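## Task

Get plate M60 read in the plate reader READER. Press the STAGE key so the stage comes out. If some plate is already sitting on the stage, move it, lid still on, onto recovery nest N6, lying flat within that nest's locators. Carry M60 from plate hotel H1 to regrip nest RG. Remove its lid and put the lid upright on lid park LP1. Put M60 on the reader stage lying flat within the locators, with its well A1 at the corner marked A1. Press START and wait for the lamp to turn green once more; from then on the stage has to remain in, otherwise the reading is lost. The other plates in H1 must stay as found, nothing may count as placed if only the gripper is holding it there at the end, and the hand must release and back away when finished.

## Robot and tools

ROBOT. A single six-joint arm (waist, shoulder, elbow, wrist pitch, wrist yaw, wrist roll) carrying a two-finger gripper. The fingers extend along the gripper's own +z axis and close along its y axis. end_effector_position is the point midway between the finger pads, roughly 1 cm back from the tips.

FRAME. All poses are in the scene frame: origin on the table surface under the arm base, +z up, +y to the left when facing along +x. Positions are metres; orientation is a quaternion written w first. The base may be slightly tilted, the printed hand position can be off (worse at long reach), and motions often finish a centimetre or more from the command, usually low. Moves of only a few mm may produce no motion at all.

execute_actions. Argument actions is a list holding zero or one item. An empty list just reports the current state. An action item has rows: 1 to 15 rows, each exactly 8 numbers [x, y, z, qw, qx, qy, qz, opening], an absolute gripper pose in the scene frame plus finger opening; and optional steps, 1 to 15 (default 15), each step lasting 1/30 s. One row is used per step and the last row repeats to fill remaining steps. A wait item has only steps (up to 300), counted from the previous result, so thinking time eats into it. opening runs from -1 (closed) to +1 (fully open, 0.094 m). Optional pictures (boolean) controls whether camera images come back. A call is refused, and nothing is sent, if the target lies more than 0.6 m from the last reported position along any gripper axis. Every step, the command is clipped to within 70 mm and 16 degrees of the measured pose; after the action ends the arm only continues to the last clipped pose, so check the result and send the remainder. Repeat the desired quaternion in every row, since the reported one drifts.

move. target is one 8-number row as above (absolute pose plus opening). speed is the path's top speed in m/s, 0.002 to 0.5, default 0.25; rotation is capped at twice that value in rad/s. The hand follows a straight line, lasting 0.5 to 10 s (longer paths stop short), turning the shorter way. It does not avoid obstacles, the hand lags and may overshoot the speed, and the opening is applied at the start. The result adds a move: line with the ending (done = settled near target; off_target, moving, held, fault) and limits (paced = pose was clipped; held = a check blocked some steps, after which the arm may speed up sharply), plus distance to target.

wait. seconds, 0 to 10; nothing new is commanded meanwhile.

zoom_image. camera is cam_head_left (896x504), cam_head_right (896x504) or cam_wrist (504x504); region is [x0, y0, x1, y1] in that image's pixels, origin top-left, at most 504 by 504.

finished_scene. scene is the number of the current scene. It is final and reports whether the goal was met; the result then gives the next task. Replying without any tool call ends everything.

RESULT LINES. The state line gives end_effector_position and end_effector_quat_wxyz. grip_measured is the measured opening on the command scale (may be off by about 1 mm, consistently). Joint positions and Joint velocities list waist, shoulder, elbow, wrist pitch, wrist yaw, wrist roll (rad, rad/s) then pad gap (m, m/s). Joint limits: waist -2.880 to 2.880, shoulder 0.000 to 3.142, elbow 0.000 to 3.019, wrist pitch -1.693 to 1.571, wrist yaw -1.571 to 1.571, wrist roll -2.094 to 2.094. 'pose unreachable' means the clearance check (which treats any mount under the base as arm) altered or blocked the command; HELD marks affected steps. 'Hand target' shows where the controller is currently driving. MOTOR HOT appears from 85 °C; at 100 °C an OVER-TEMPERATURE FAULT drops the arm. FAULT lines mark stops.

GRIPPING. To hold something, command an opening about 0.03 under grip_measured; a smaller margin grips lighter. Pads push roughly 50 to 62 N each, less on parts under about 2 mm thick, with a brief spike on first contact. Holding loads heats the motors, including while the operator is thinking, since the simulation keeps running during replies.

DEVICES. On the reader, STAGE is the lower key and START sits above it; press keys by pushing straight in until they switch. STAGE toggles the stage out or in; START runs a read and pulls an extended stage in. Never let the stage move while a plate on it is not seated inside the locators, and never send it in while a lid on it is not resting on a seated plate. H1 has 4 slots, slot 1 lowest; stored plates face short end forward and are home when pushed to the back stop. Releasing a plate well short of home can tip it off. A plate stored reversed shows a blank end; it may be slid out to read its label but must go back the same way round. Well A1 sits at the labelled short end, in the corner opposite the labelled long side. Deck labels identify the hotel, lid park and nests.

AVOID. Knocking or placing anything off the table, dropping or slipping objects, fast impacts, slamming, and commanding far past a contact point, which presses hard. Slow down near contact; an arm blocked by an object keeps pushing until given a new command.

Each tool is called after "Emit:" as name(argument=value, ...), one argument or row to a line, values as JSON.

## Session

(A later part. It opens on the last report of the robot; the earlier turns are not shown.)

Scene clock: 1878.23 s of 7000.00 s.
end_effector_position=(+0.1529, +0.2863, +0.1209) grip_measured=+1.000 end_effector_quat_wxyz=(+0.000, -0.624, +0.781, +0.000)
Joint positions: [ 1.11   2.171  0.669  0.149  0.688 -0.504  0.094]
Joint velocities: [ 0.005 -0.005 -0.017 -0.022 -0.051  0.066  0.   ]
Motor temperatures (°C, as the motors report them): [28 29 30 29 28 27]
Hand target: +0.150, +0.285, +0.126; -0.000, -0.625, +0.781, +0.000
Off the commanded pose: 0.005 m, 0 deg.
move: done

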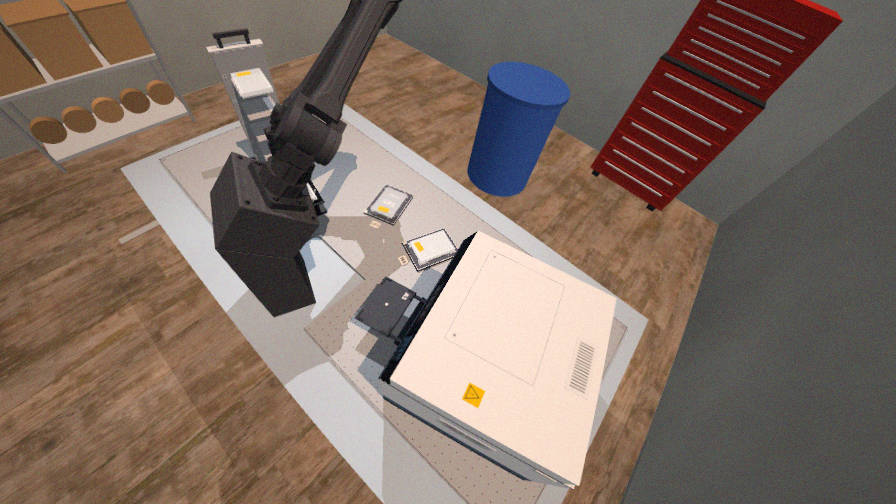

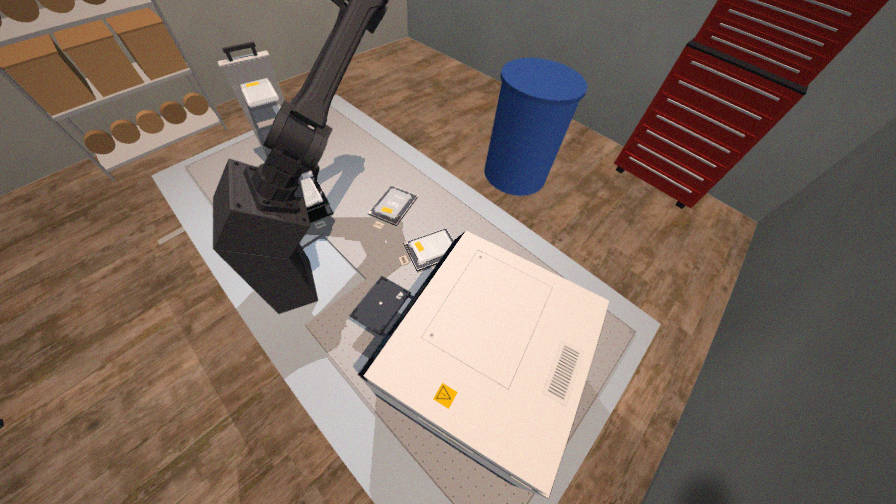

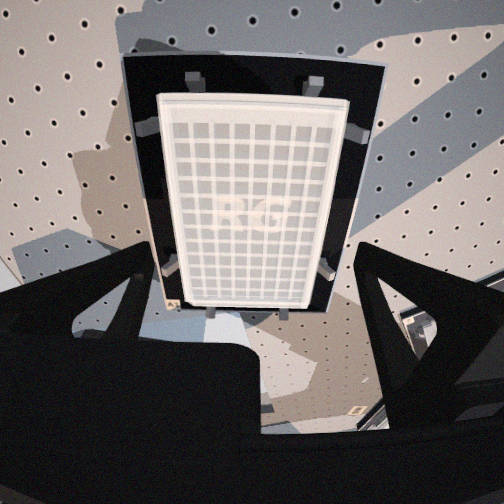

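Emit:
move(
  target=[0.128,0.19,0.13,0,-0.625,0.781,0,-1],
  speed=0.06,
)

Emit:
move(
  target=[0.128,0.188,0.09,0,-0.625,0.781,0,-1],
  speed=0.03,
)

Scene clock: 1896.37 s of 7000.00 s.
end_effector_position=(+0.1277, +0.1981, +0.1267) grip_measured=-0.995 end_effector_quat_wxyz=(+0.003, -0.623, +0.782, +0.000)
Joint positions: [ 1.001  2.152  0.419  0.472  0.66  -0.64   0.   ]
Joint velocities: [-0.005 -0.005 -0.007 -0.002 -0.007 -0.081 -0.   ]
Motor temperatures (°C, as the motors report them): [28 29 30 29 28 27]
Hand target: +0.127, +0.190, +0.128; +0.000, -0.625, +0.781, -0.000
Off the commanded pose: 0.009 m, 0 deg.
After step 90, 13.17 s passed at rest.
move: done

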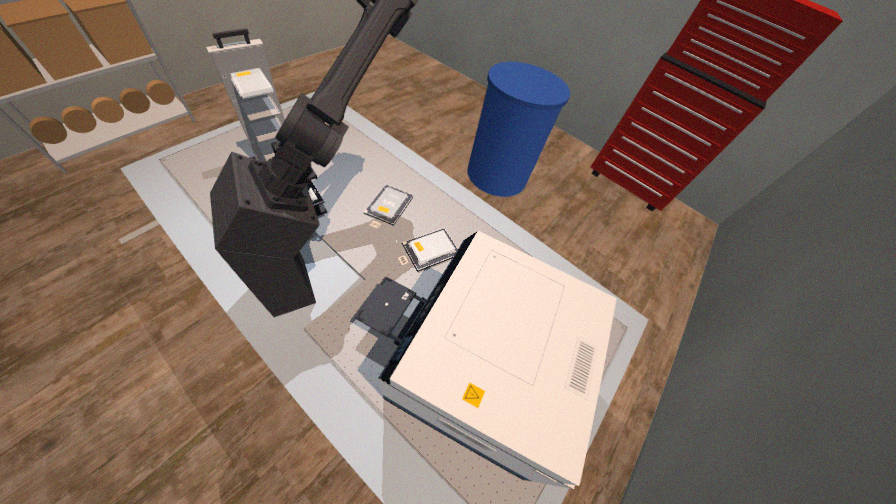

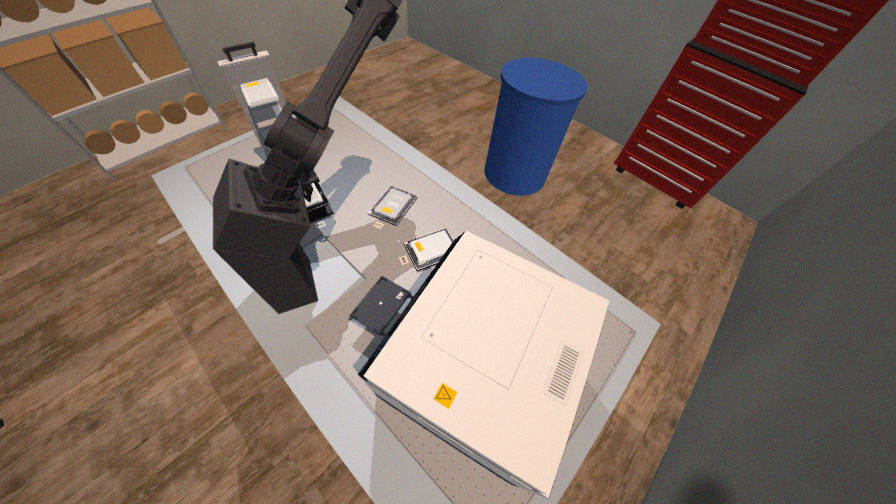

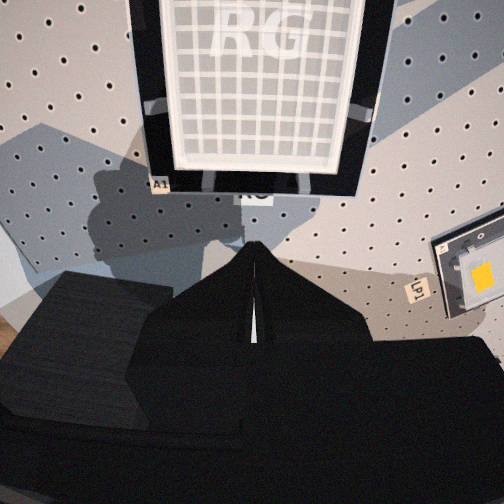

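Scene clock: 1897.90 s of 7000.00 s.
end_effector_position=(+0.1276, +0.1890, +0.0930) grip_measured=-0.995 end_effector_quat_wxyz=(+0.001, -0.624, +0.781, +0.000)
Joint positions: [ 0.897  2.264  0.447  0.624  0.625 -0.762  0.   ]
Joint velocities: [ 0.005 -0.034 -0.002  0.027 -0.007 -0.066  0.   ]
Motor temperatures (°C, as the motors report them): [28 29 30 29 28 27]
Hand target: +0.128, +0.188, +0.089; +0.000, -0.625, +0.781, -0.000
Off the commanded pose: 0.003 m, 0 deg.
move: done

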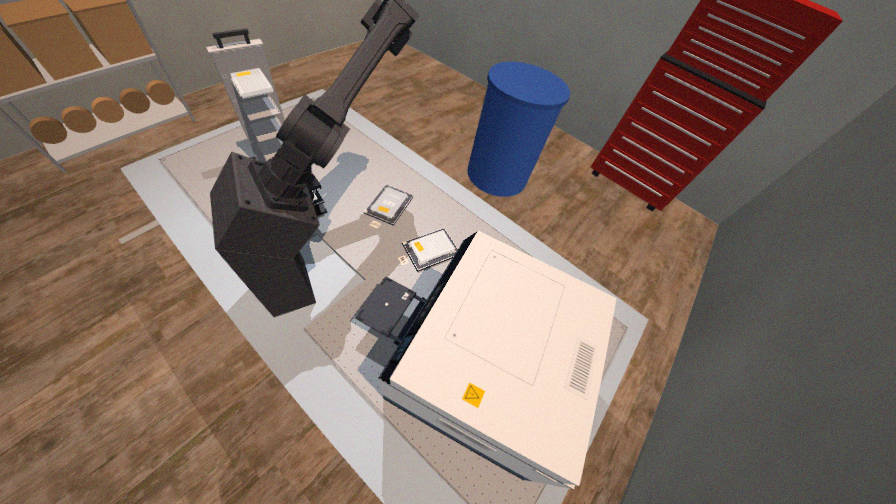

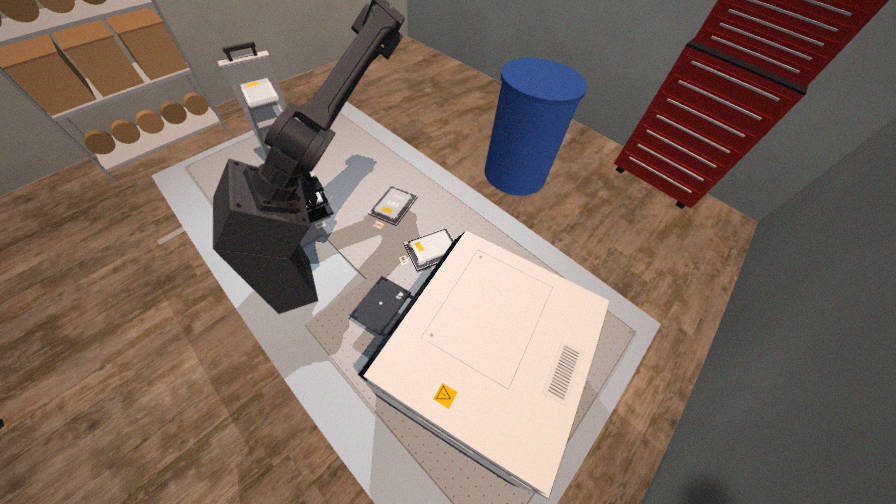

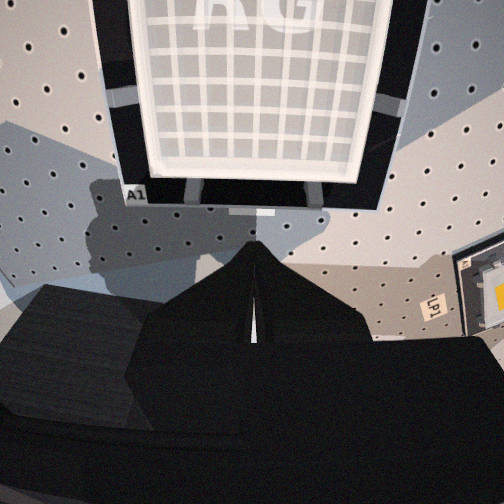

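Emit:
move(
  target=[0.137,0.222,0.093,0,-0.625,0.781,0,-1],
  speed=0.01,
)

Scene clock: 1907.67 s of 7000.00 s.
end_effector_position=(+0.1341, +0.2158, +0.0904) grip_measured=-0.995 end_effector_quat_wxyz=(-0.007, -0.627, +0.779, -0.001)
Joint positions: [ 0.948  2.249  0.523  0.479  0.645 -0.699  0.   ]
Joint velocities: [-0.015  0.015  0.012  0.007  0.022 -0.022  0.001]
Motor temperatures (°C, as the motors report them): [28 29 30 29 28 27]
Hand target: +0.137, +0.222, +0.094; -0.000, -0.625, +0.781, +0.000
Off the commanded pose: 0.007 m, 1 deg.
After step 90, 3.13 s passed at rest.
move: done

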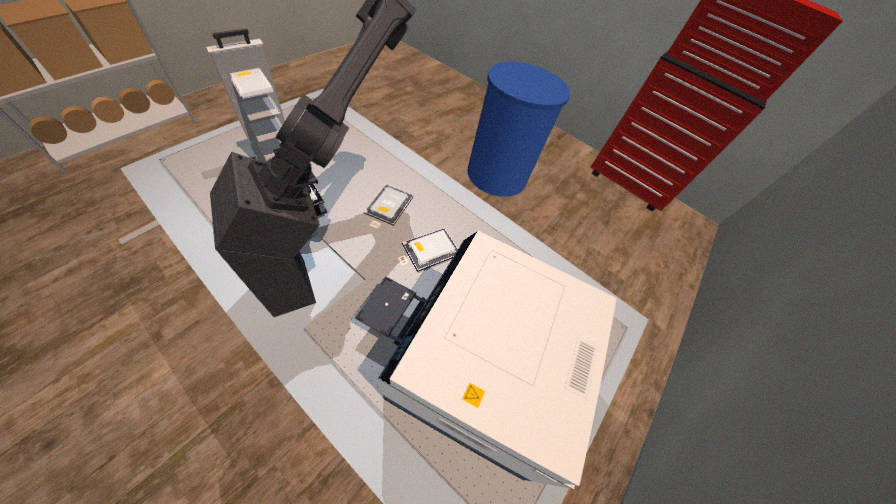

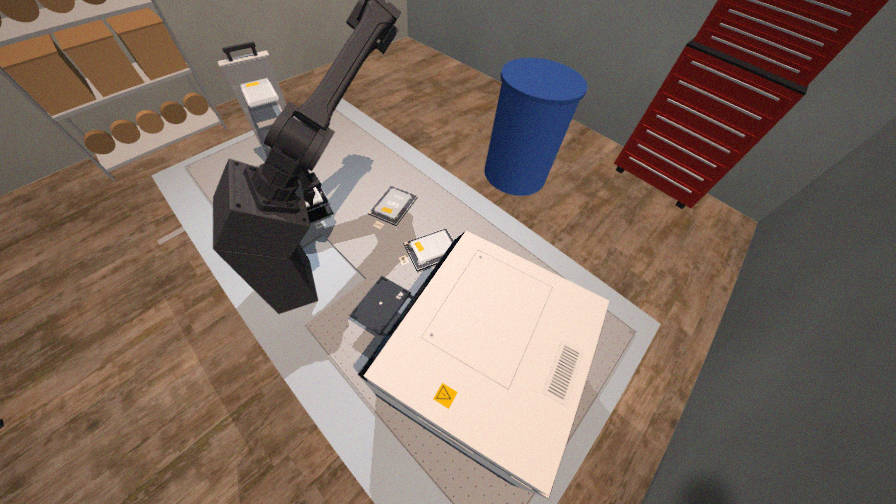

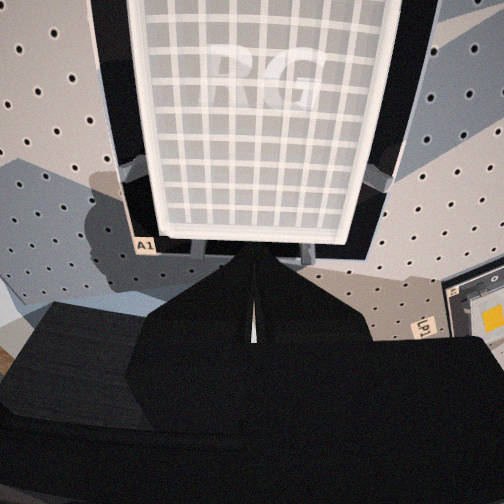

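Touching; push a little more.

Emit:
move(
  target=[0.139,0.23,0.094,0,-0.625,0.781,0,-1],
  speed=0.008,
)

Emit:
move(
  target=[0.13,0.2,0.12,0,-0.625,0.781,0,-1],
  speed=0.04,
)

Emit:
move(
  target=[0.15,0.28,0.125,0,-0.625,0.781,0,1],
  speed=0.06,
)

Scene clock: 1917.63 s of 7000.00 s.
end_effector_position=(+0.1328, +0.2176, +0.0904) grip_measured=-0.995 end_effector_quat_wxyz=(-0.013, -0.628, +0.778, -0.004)
Joint positions: [ 0.958  2.249  0.535  0.442  0.656 -0.68   0.   ]
Joint velocities: [-0.024 -0.005 -0.007 -0.007 -0.037  0.007 -0.001]
Motor temperatures (°C, as the motors report them): [28 29 30 29 28 27]
Hand target: +0.139, +0.230, +0.094; +0.000, -0.625, +0.781, +0.000
Off the commanded pose: 0.014 m, 2 deg.
After step 90, 4.80 s passed at rest.
move: off_target

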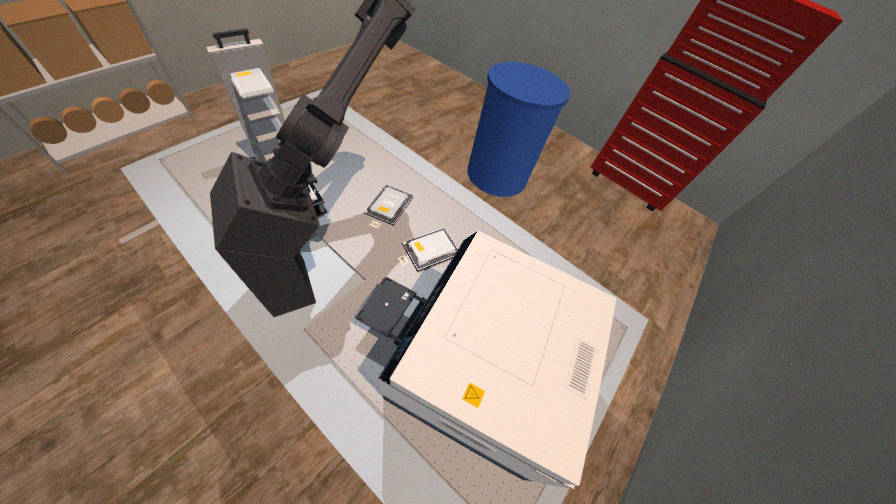

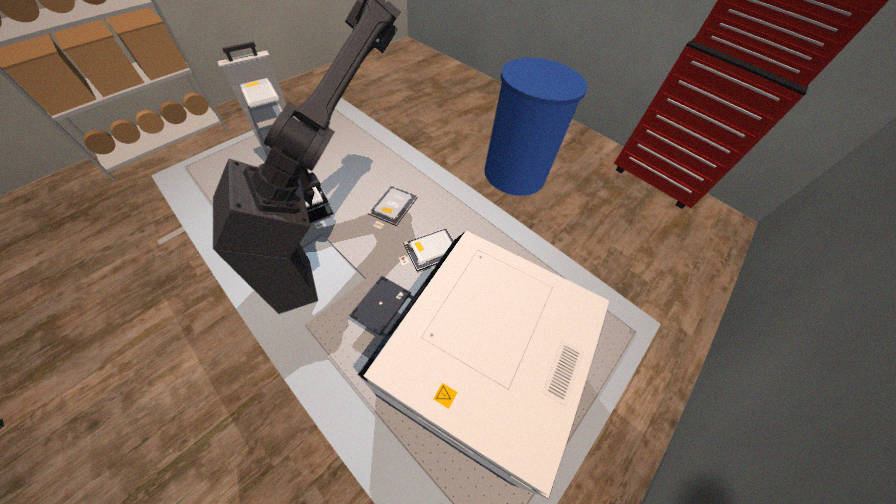

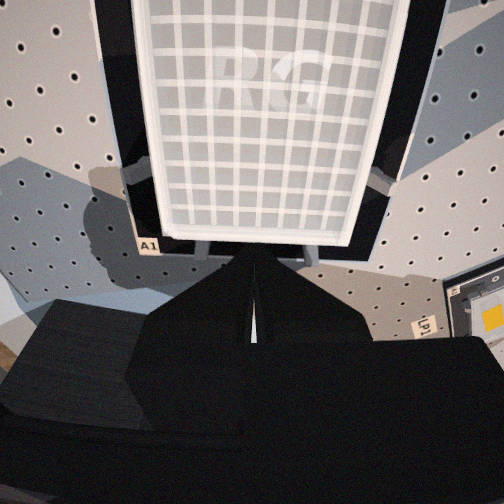

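Scene clock: 1918.80 s of 7000.00 s.
end_effector_position=(+0.1332, +0.2021, +0.1136) grip_measured=-0.995 end_effector_quat_wxyz=(-0.004, -0.626, +0.780, -0.002)
Joint positions: [ 0.971  2.177  0.457  0.461  0.656 -0.672  0.   ]
Joint velocities: [-0.005 -0.005  0.007 -0.012 -0.037 -0.066 -0.001]
Motor temperatures (°C, as the motors report them): [28 29 30 29 28 27]
Hand target: +0.130, +0.200, +0.120; -0.000, -0.625, +0.781, +0.000
Off the commanded pose: 0.007 m, 1 deg.
move: done

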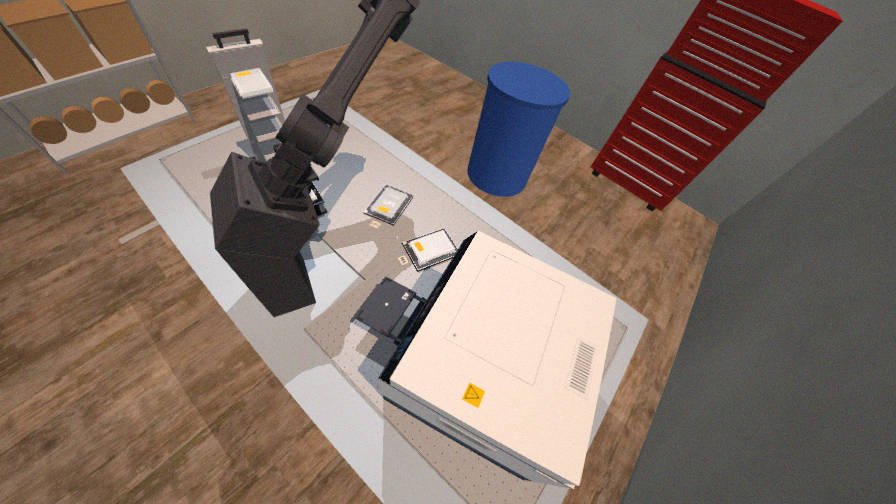

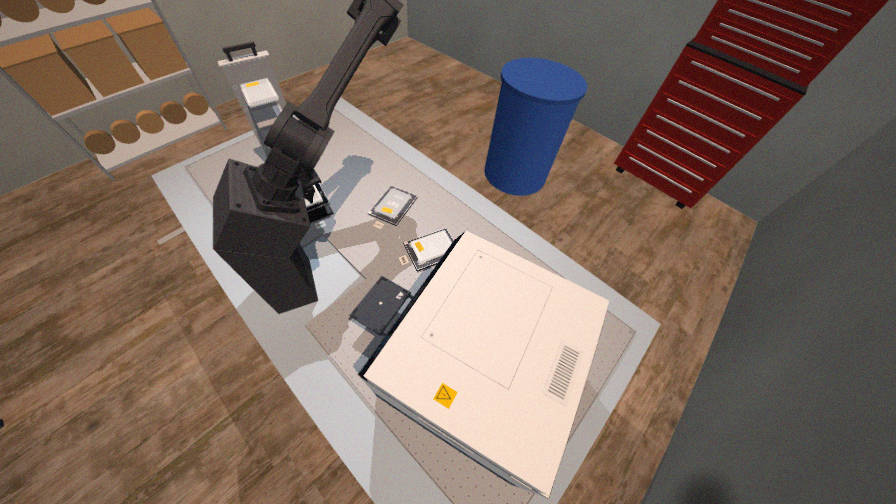

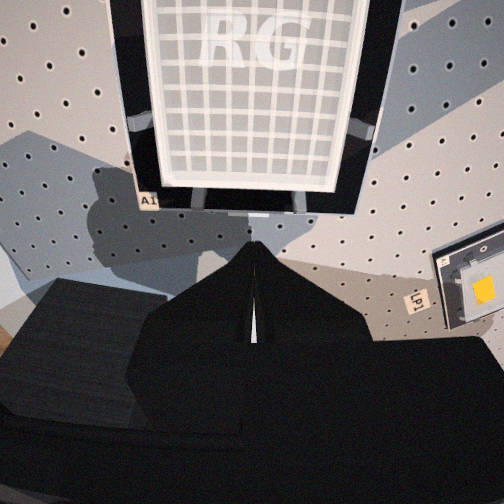

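Scene clock: 1920.47 s of 7000.00 s.
end_effector_position=(+0.1486, +0.2755, +0.1220) grip_measured=+1.000 end_effector_quat_wxyz=(-0.005, -0.628, +0.778, -0.000)
Joint positions: [ 1.103  2.164  0.643  0.159  0.686 -0.513  0.094]
Joint velocities: [-0.005 -0.015 -0.007 -0.012 -0.022 -0.007  0.   ]
Motor temperatures (°C, as the motors report them): [28 29 30 29 28 27]
Hand target: +0.151, +0.280, +0.127; -0.000, -0.625, +0.781, +0.000
Off the commanded pose: 0.006 m, 1 deg.
move: done

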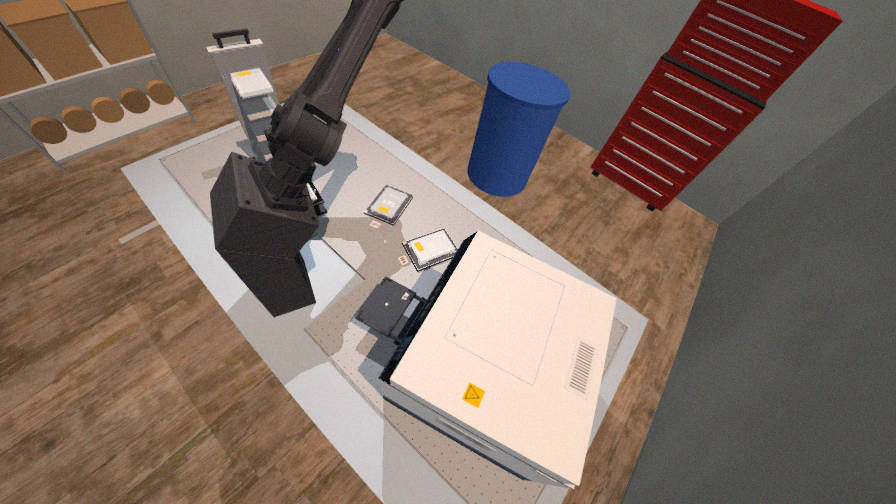

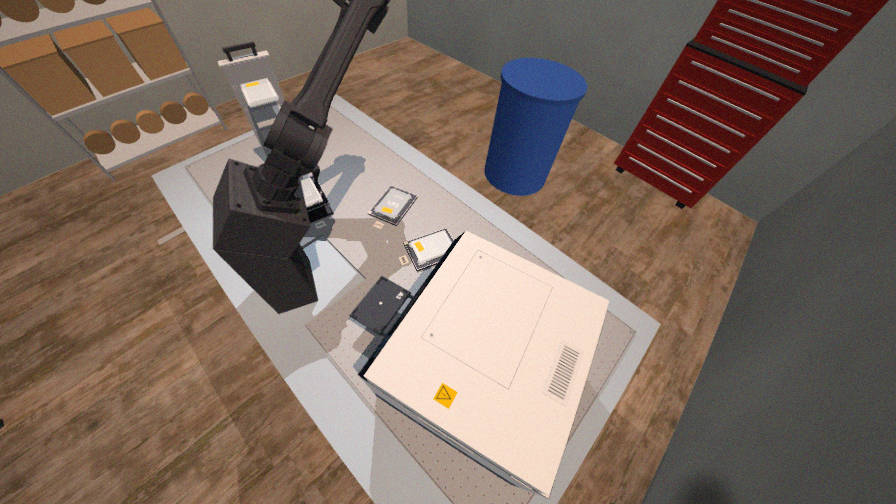

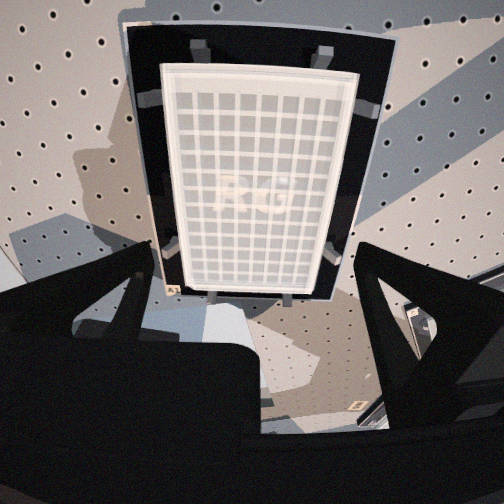

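Emit:
move(
  target=[0.151,0.278,0.08,0,-0.614,0.789,0,1],
  speed=0.02,
)

Scene clock: 1936.83 s of 7000.00 s.
end_effector_position=(+0.1503, +0.2797, +0.0852) grip_measured=+1.000 end_effector_quat_wxyz=(+0.002, -0.615, +0.789, +0.001)
Joint positions: [ 1.036  2.267  0.686  0.292  0.67  -0.575  0.094]
Joint velocities: [-0.005 -0.005  0.002 -0.017 -0.022 -0.095  0.   ]
Motor temperatures (°C, as the motors report them): [28 29 30 29 28 27]
Hand target: +0.151, +0.278, +0.079; +0.000, -0.614, +0.789, -0.000
Off the commanded pose: 0.005 m, 0 deg.
After step 90, 11.00 s passed at rest.
move: done

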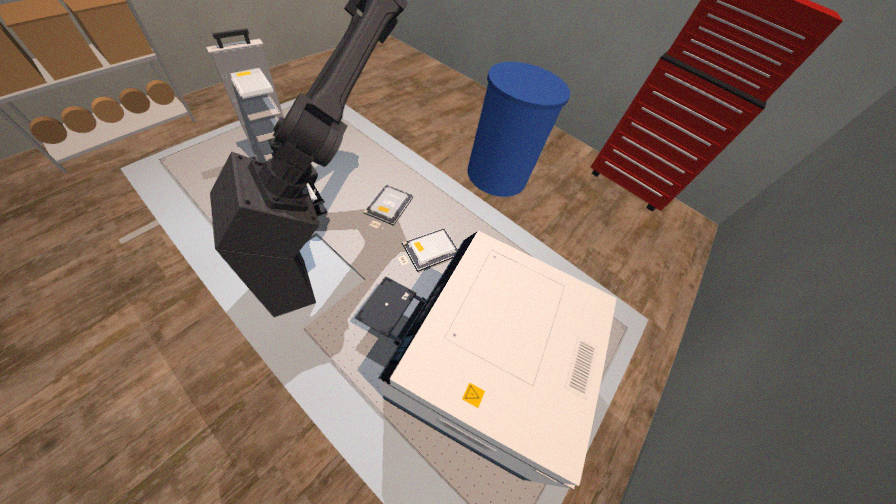

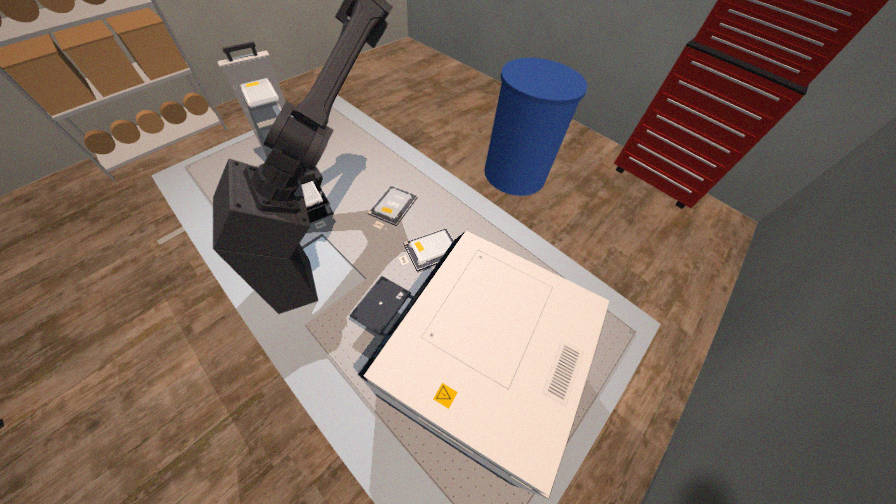

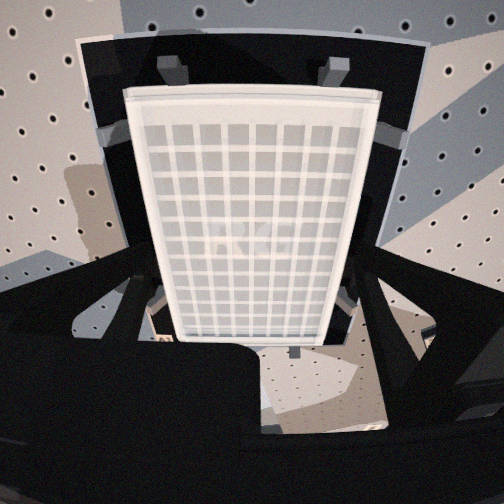

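Emit:
move(
  target=[0.151,0.278,0.073,0,-0.614,0.789,0,1],
  speed=0.01,
)

Emit:
move(
  target=[0.151,0.279,0.078,0,-0.614,0.789,0,0.72],
)

Emit:
move(
  target=[0.155,0.28,0.2,0,-0.614,0.789,0,0.72],
  speed=0.05,
)

Scene clock: 1945.90 s of 7000.00 s.
end_effector_position=(+0.1506, +0.2812, +0.0810) grip_measured=+1.000 end_effector_quat_wxyz=(+0.004, -0.616, +0.787, +0.002)
Joint positions: [ 1.03   2.279  0.693  0.306  0.666 -0.59   0.094]
Joint velocities: [-0.015 -0.015  0.007 -0.007  0.022  0.022  0.   ]
Motor temperatures (°C, as the motors report them): [28 29 30 29 28 27]
Hand target: +0.151, +0.278, +0.073; -0.000, -0.614, +0.789, -0.000
Off the commanded pose: 0.009 m, 1 deg.
After step 90, 4.60 s passed at rest.
move: done

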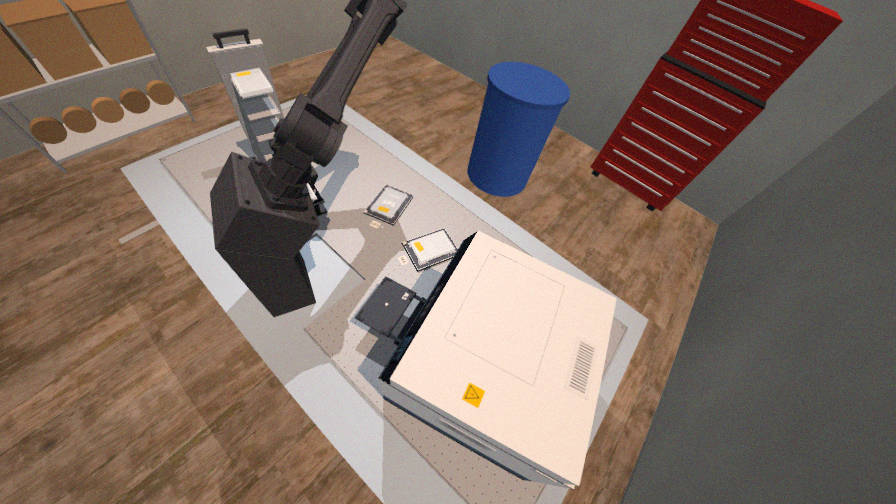

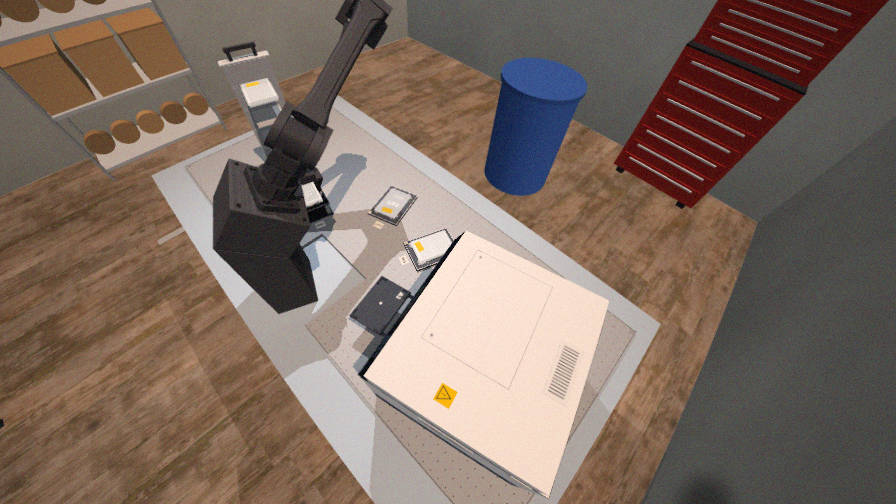

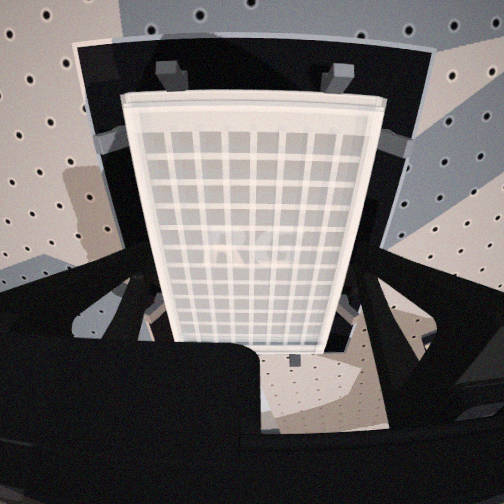

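Scene clock: 1946.60 s of 7000.00 s.
end_effector_position=(+0.1502, +0.2815, +0.0810) grip_measured=+0.764 end_effector_quat_wxyz=(+0.004, -0.617, +0.787, +0.003)
Joint positions: [ 1.03   2.279  0.693  0.305  0.663 -0.59   0.083]
Joint velocities: [-0.024 -0.005  0.007 -0.017 -0.007  0.037 -0.   ]
Motor temperatures (°C, as the motors report them): [28 29 30 29 28 27]
Hand target: +0.151, +0.279, +0.078; -0.000, -0.614, +0.789, +0.000
Off the commanded pose: 0.004 m, 1 deg.
move: done

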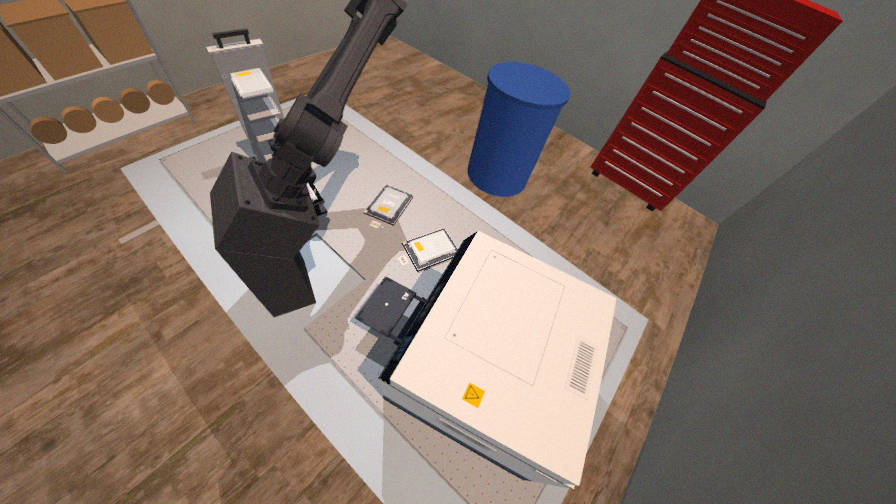

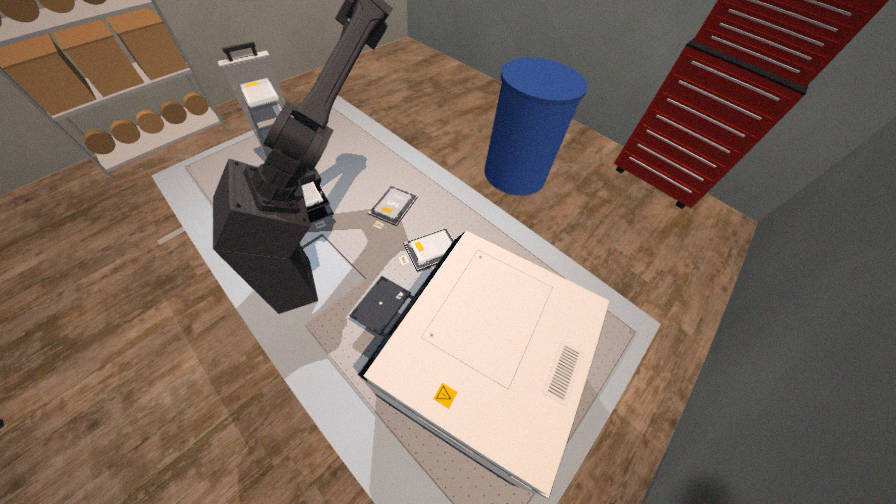

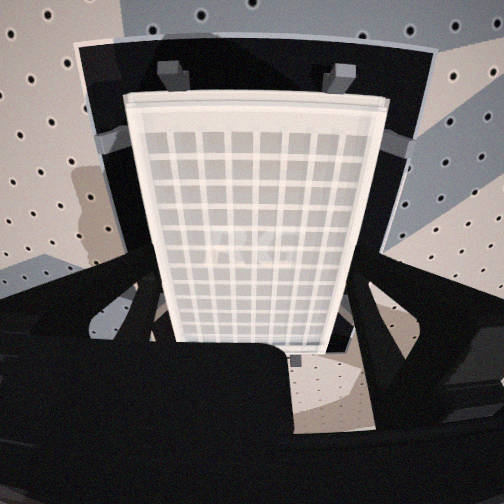

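Scene clock: 1949.30 s of 7000.00 s.
end_effector_position=(+0.1565, +0.2804, +0.1978) grip_measured=+0.764 end_effector_quat_wxyz=(-0.003, -0.615, +0.789, +0.001)
Joint positions: [ 1.246  1.946  0.616 -0.142  0.708 -0.3    0.083]
Joint velocities: [-0.015 -0.005 -0.007 -0.007  0.022  0.007 -0.   ]
Motor temperatures (°C, as the motors report them): [28 29 30 29 28 27]
Hand target: +0.154, +0.280, +0.202; -0.001, -0.614, +0.789, +0.000
Off the commanded pose: 0.003 m, 0 deg.
move: done

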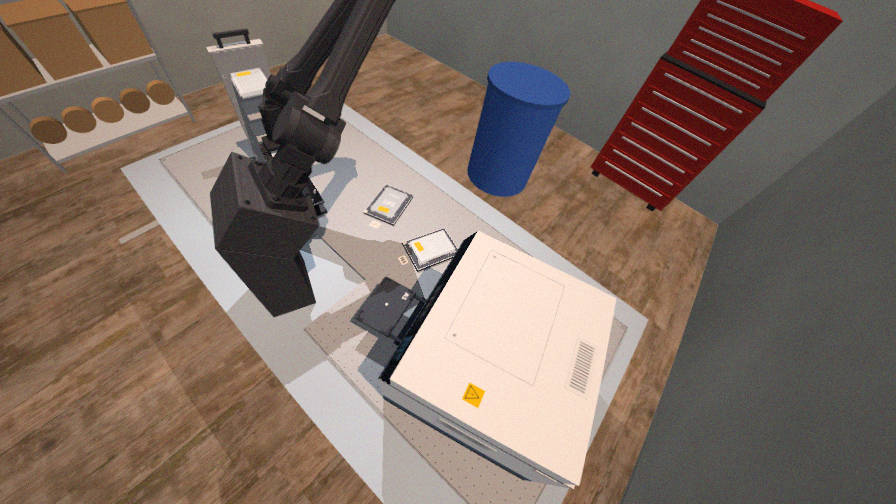

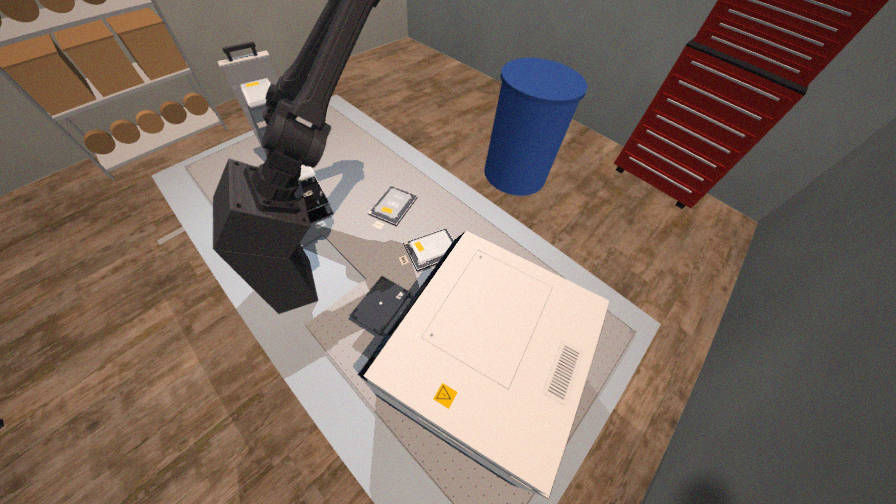

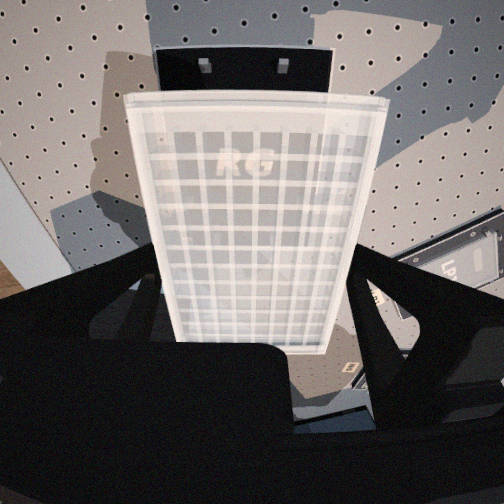

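Emit:
move(
  target=[0.36,0.1,0.28,0,0.0,1,0,0.72],
  speed=0.15,
)

Emit:
move(
  target=[0.3,-0.12,0.28,0,0.643,0.766,0,0.72],
  speed=0.15,
)

Scene clock: 1963.13 s of 7000.00 s.
end_effector_position=(+0.3480, +0.0952, +0.2781) grip_measured=+0.764 end_effector_quat_wxyz=(-0.005, -0.017, +1.000, -0.002)
Joint positions: [ 0.704  1.131  0.581 -0.541  0.545  0.348  0.083]
Joint velocities: [-0.005 -0.005 -0.017  0.002  0.051 -0.051  0.001]
Motor temperatures (°C, as the motors report them): [28 29 30 28 28 27]
Hand target: +0.362, +0.094, +0.283; +0.003, -0.000, +1.000, +0.000
Off the commanded pose: 0.013 m, 2 deg.
After step 90, 6.07 s passed at rest.
move: off_target

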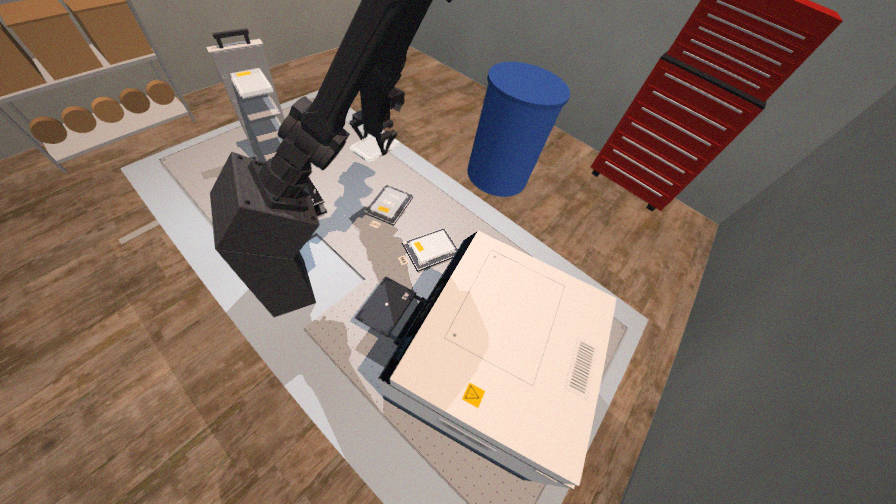

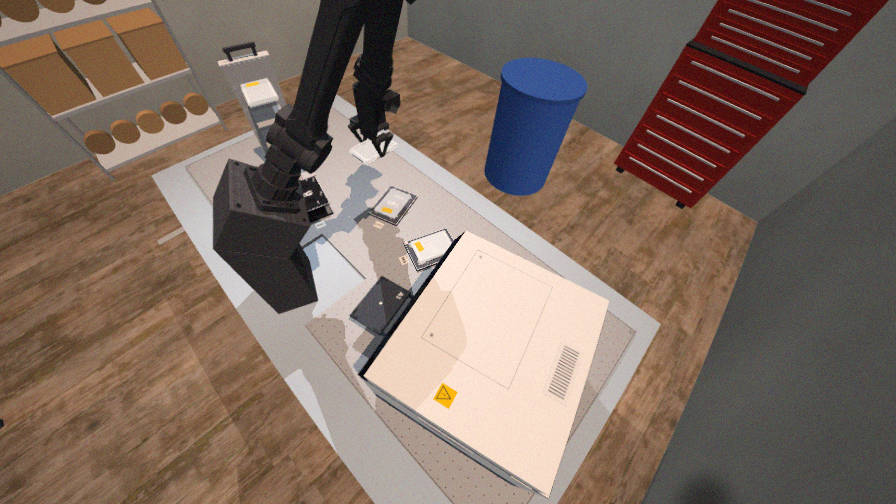

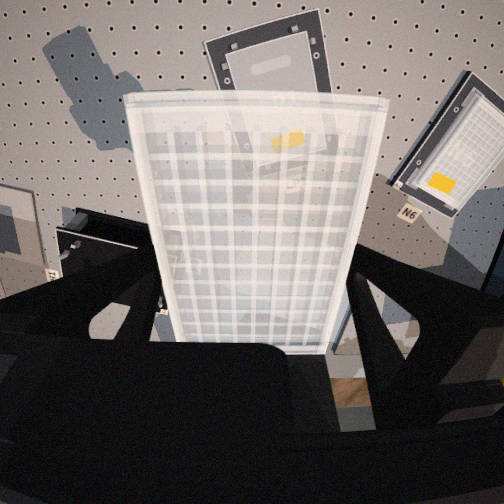

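Scene clock: 1968.23 s of 7000.00 s.
end_effector_position=(+0.2959, -0.1199, +0.2783) grip_measured=+0.764 end_effector_quat_wxyz=(-0.003, +0.634, +0.773, -0.002)
Joint positions: [-0.191  0.742  0.42  -0.54   0.01   0.992  0.083]
Joint velocities: [-0.005 -0.015 -0.017  0.007  0.007  0.007  0.   ]
Motor temperatures (°C, as the motors report them): [28 29 30 28 28 27]
Hand target: +0.299, -0.123, +0.281; +0.003, +0.642, +0.767, -0.000
Off the commanded pose: 0.004 m, 1 deg.
move: done

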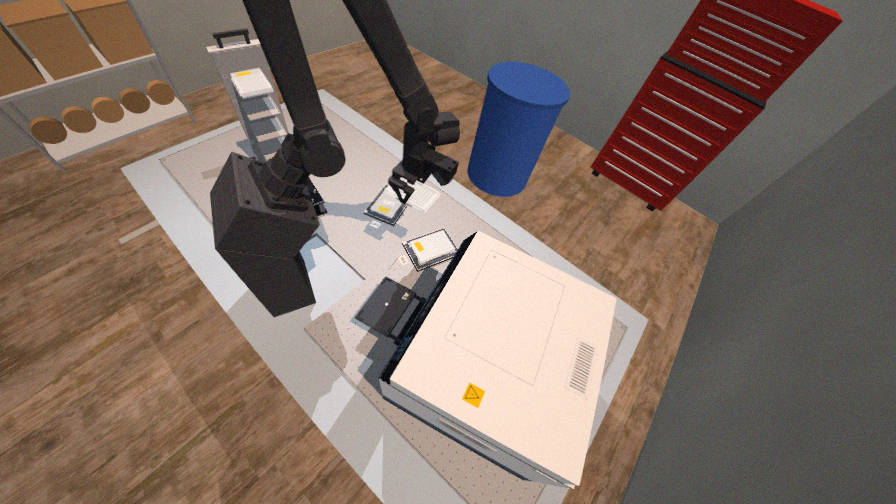

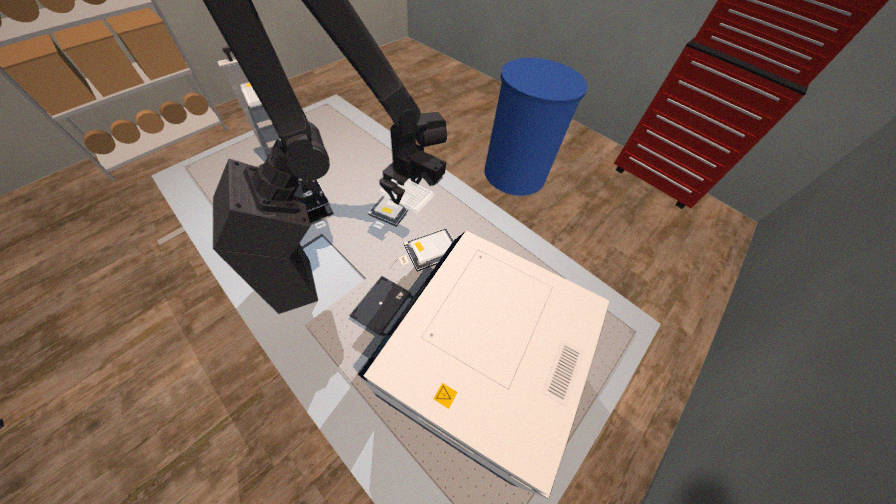

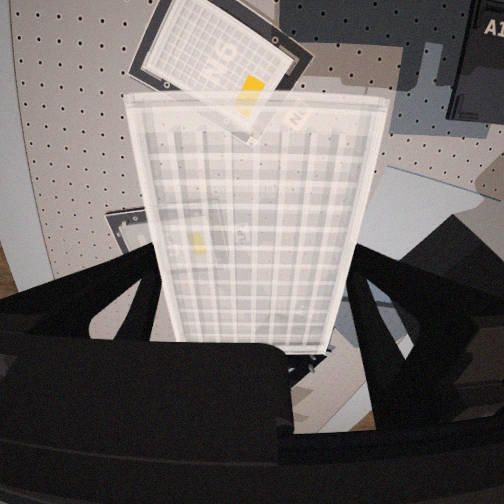

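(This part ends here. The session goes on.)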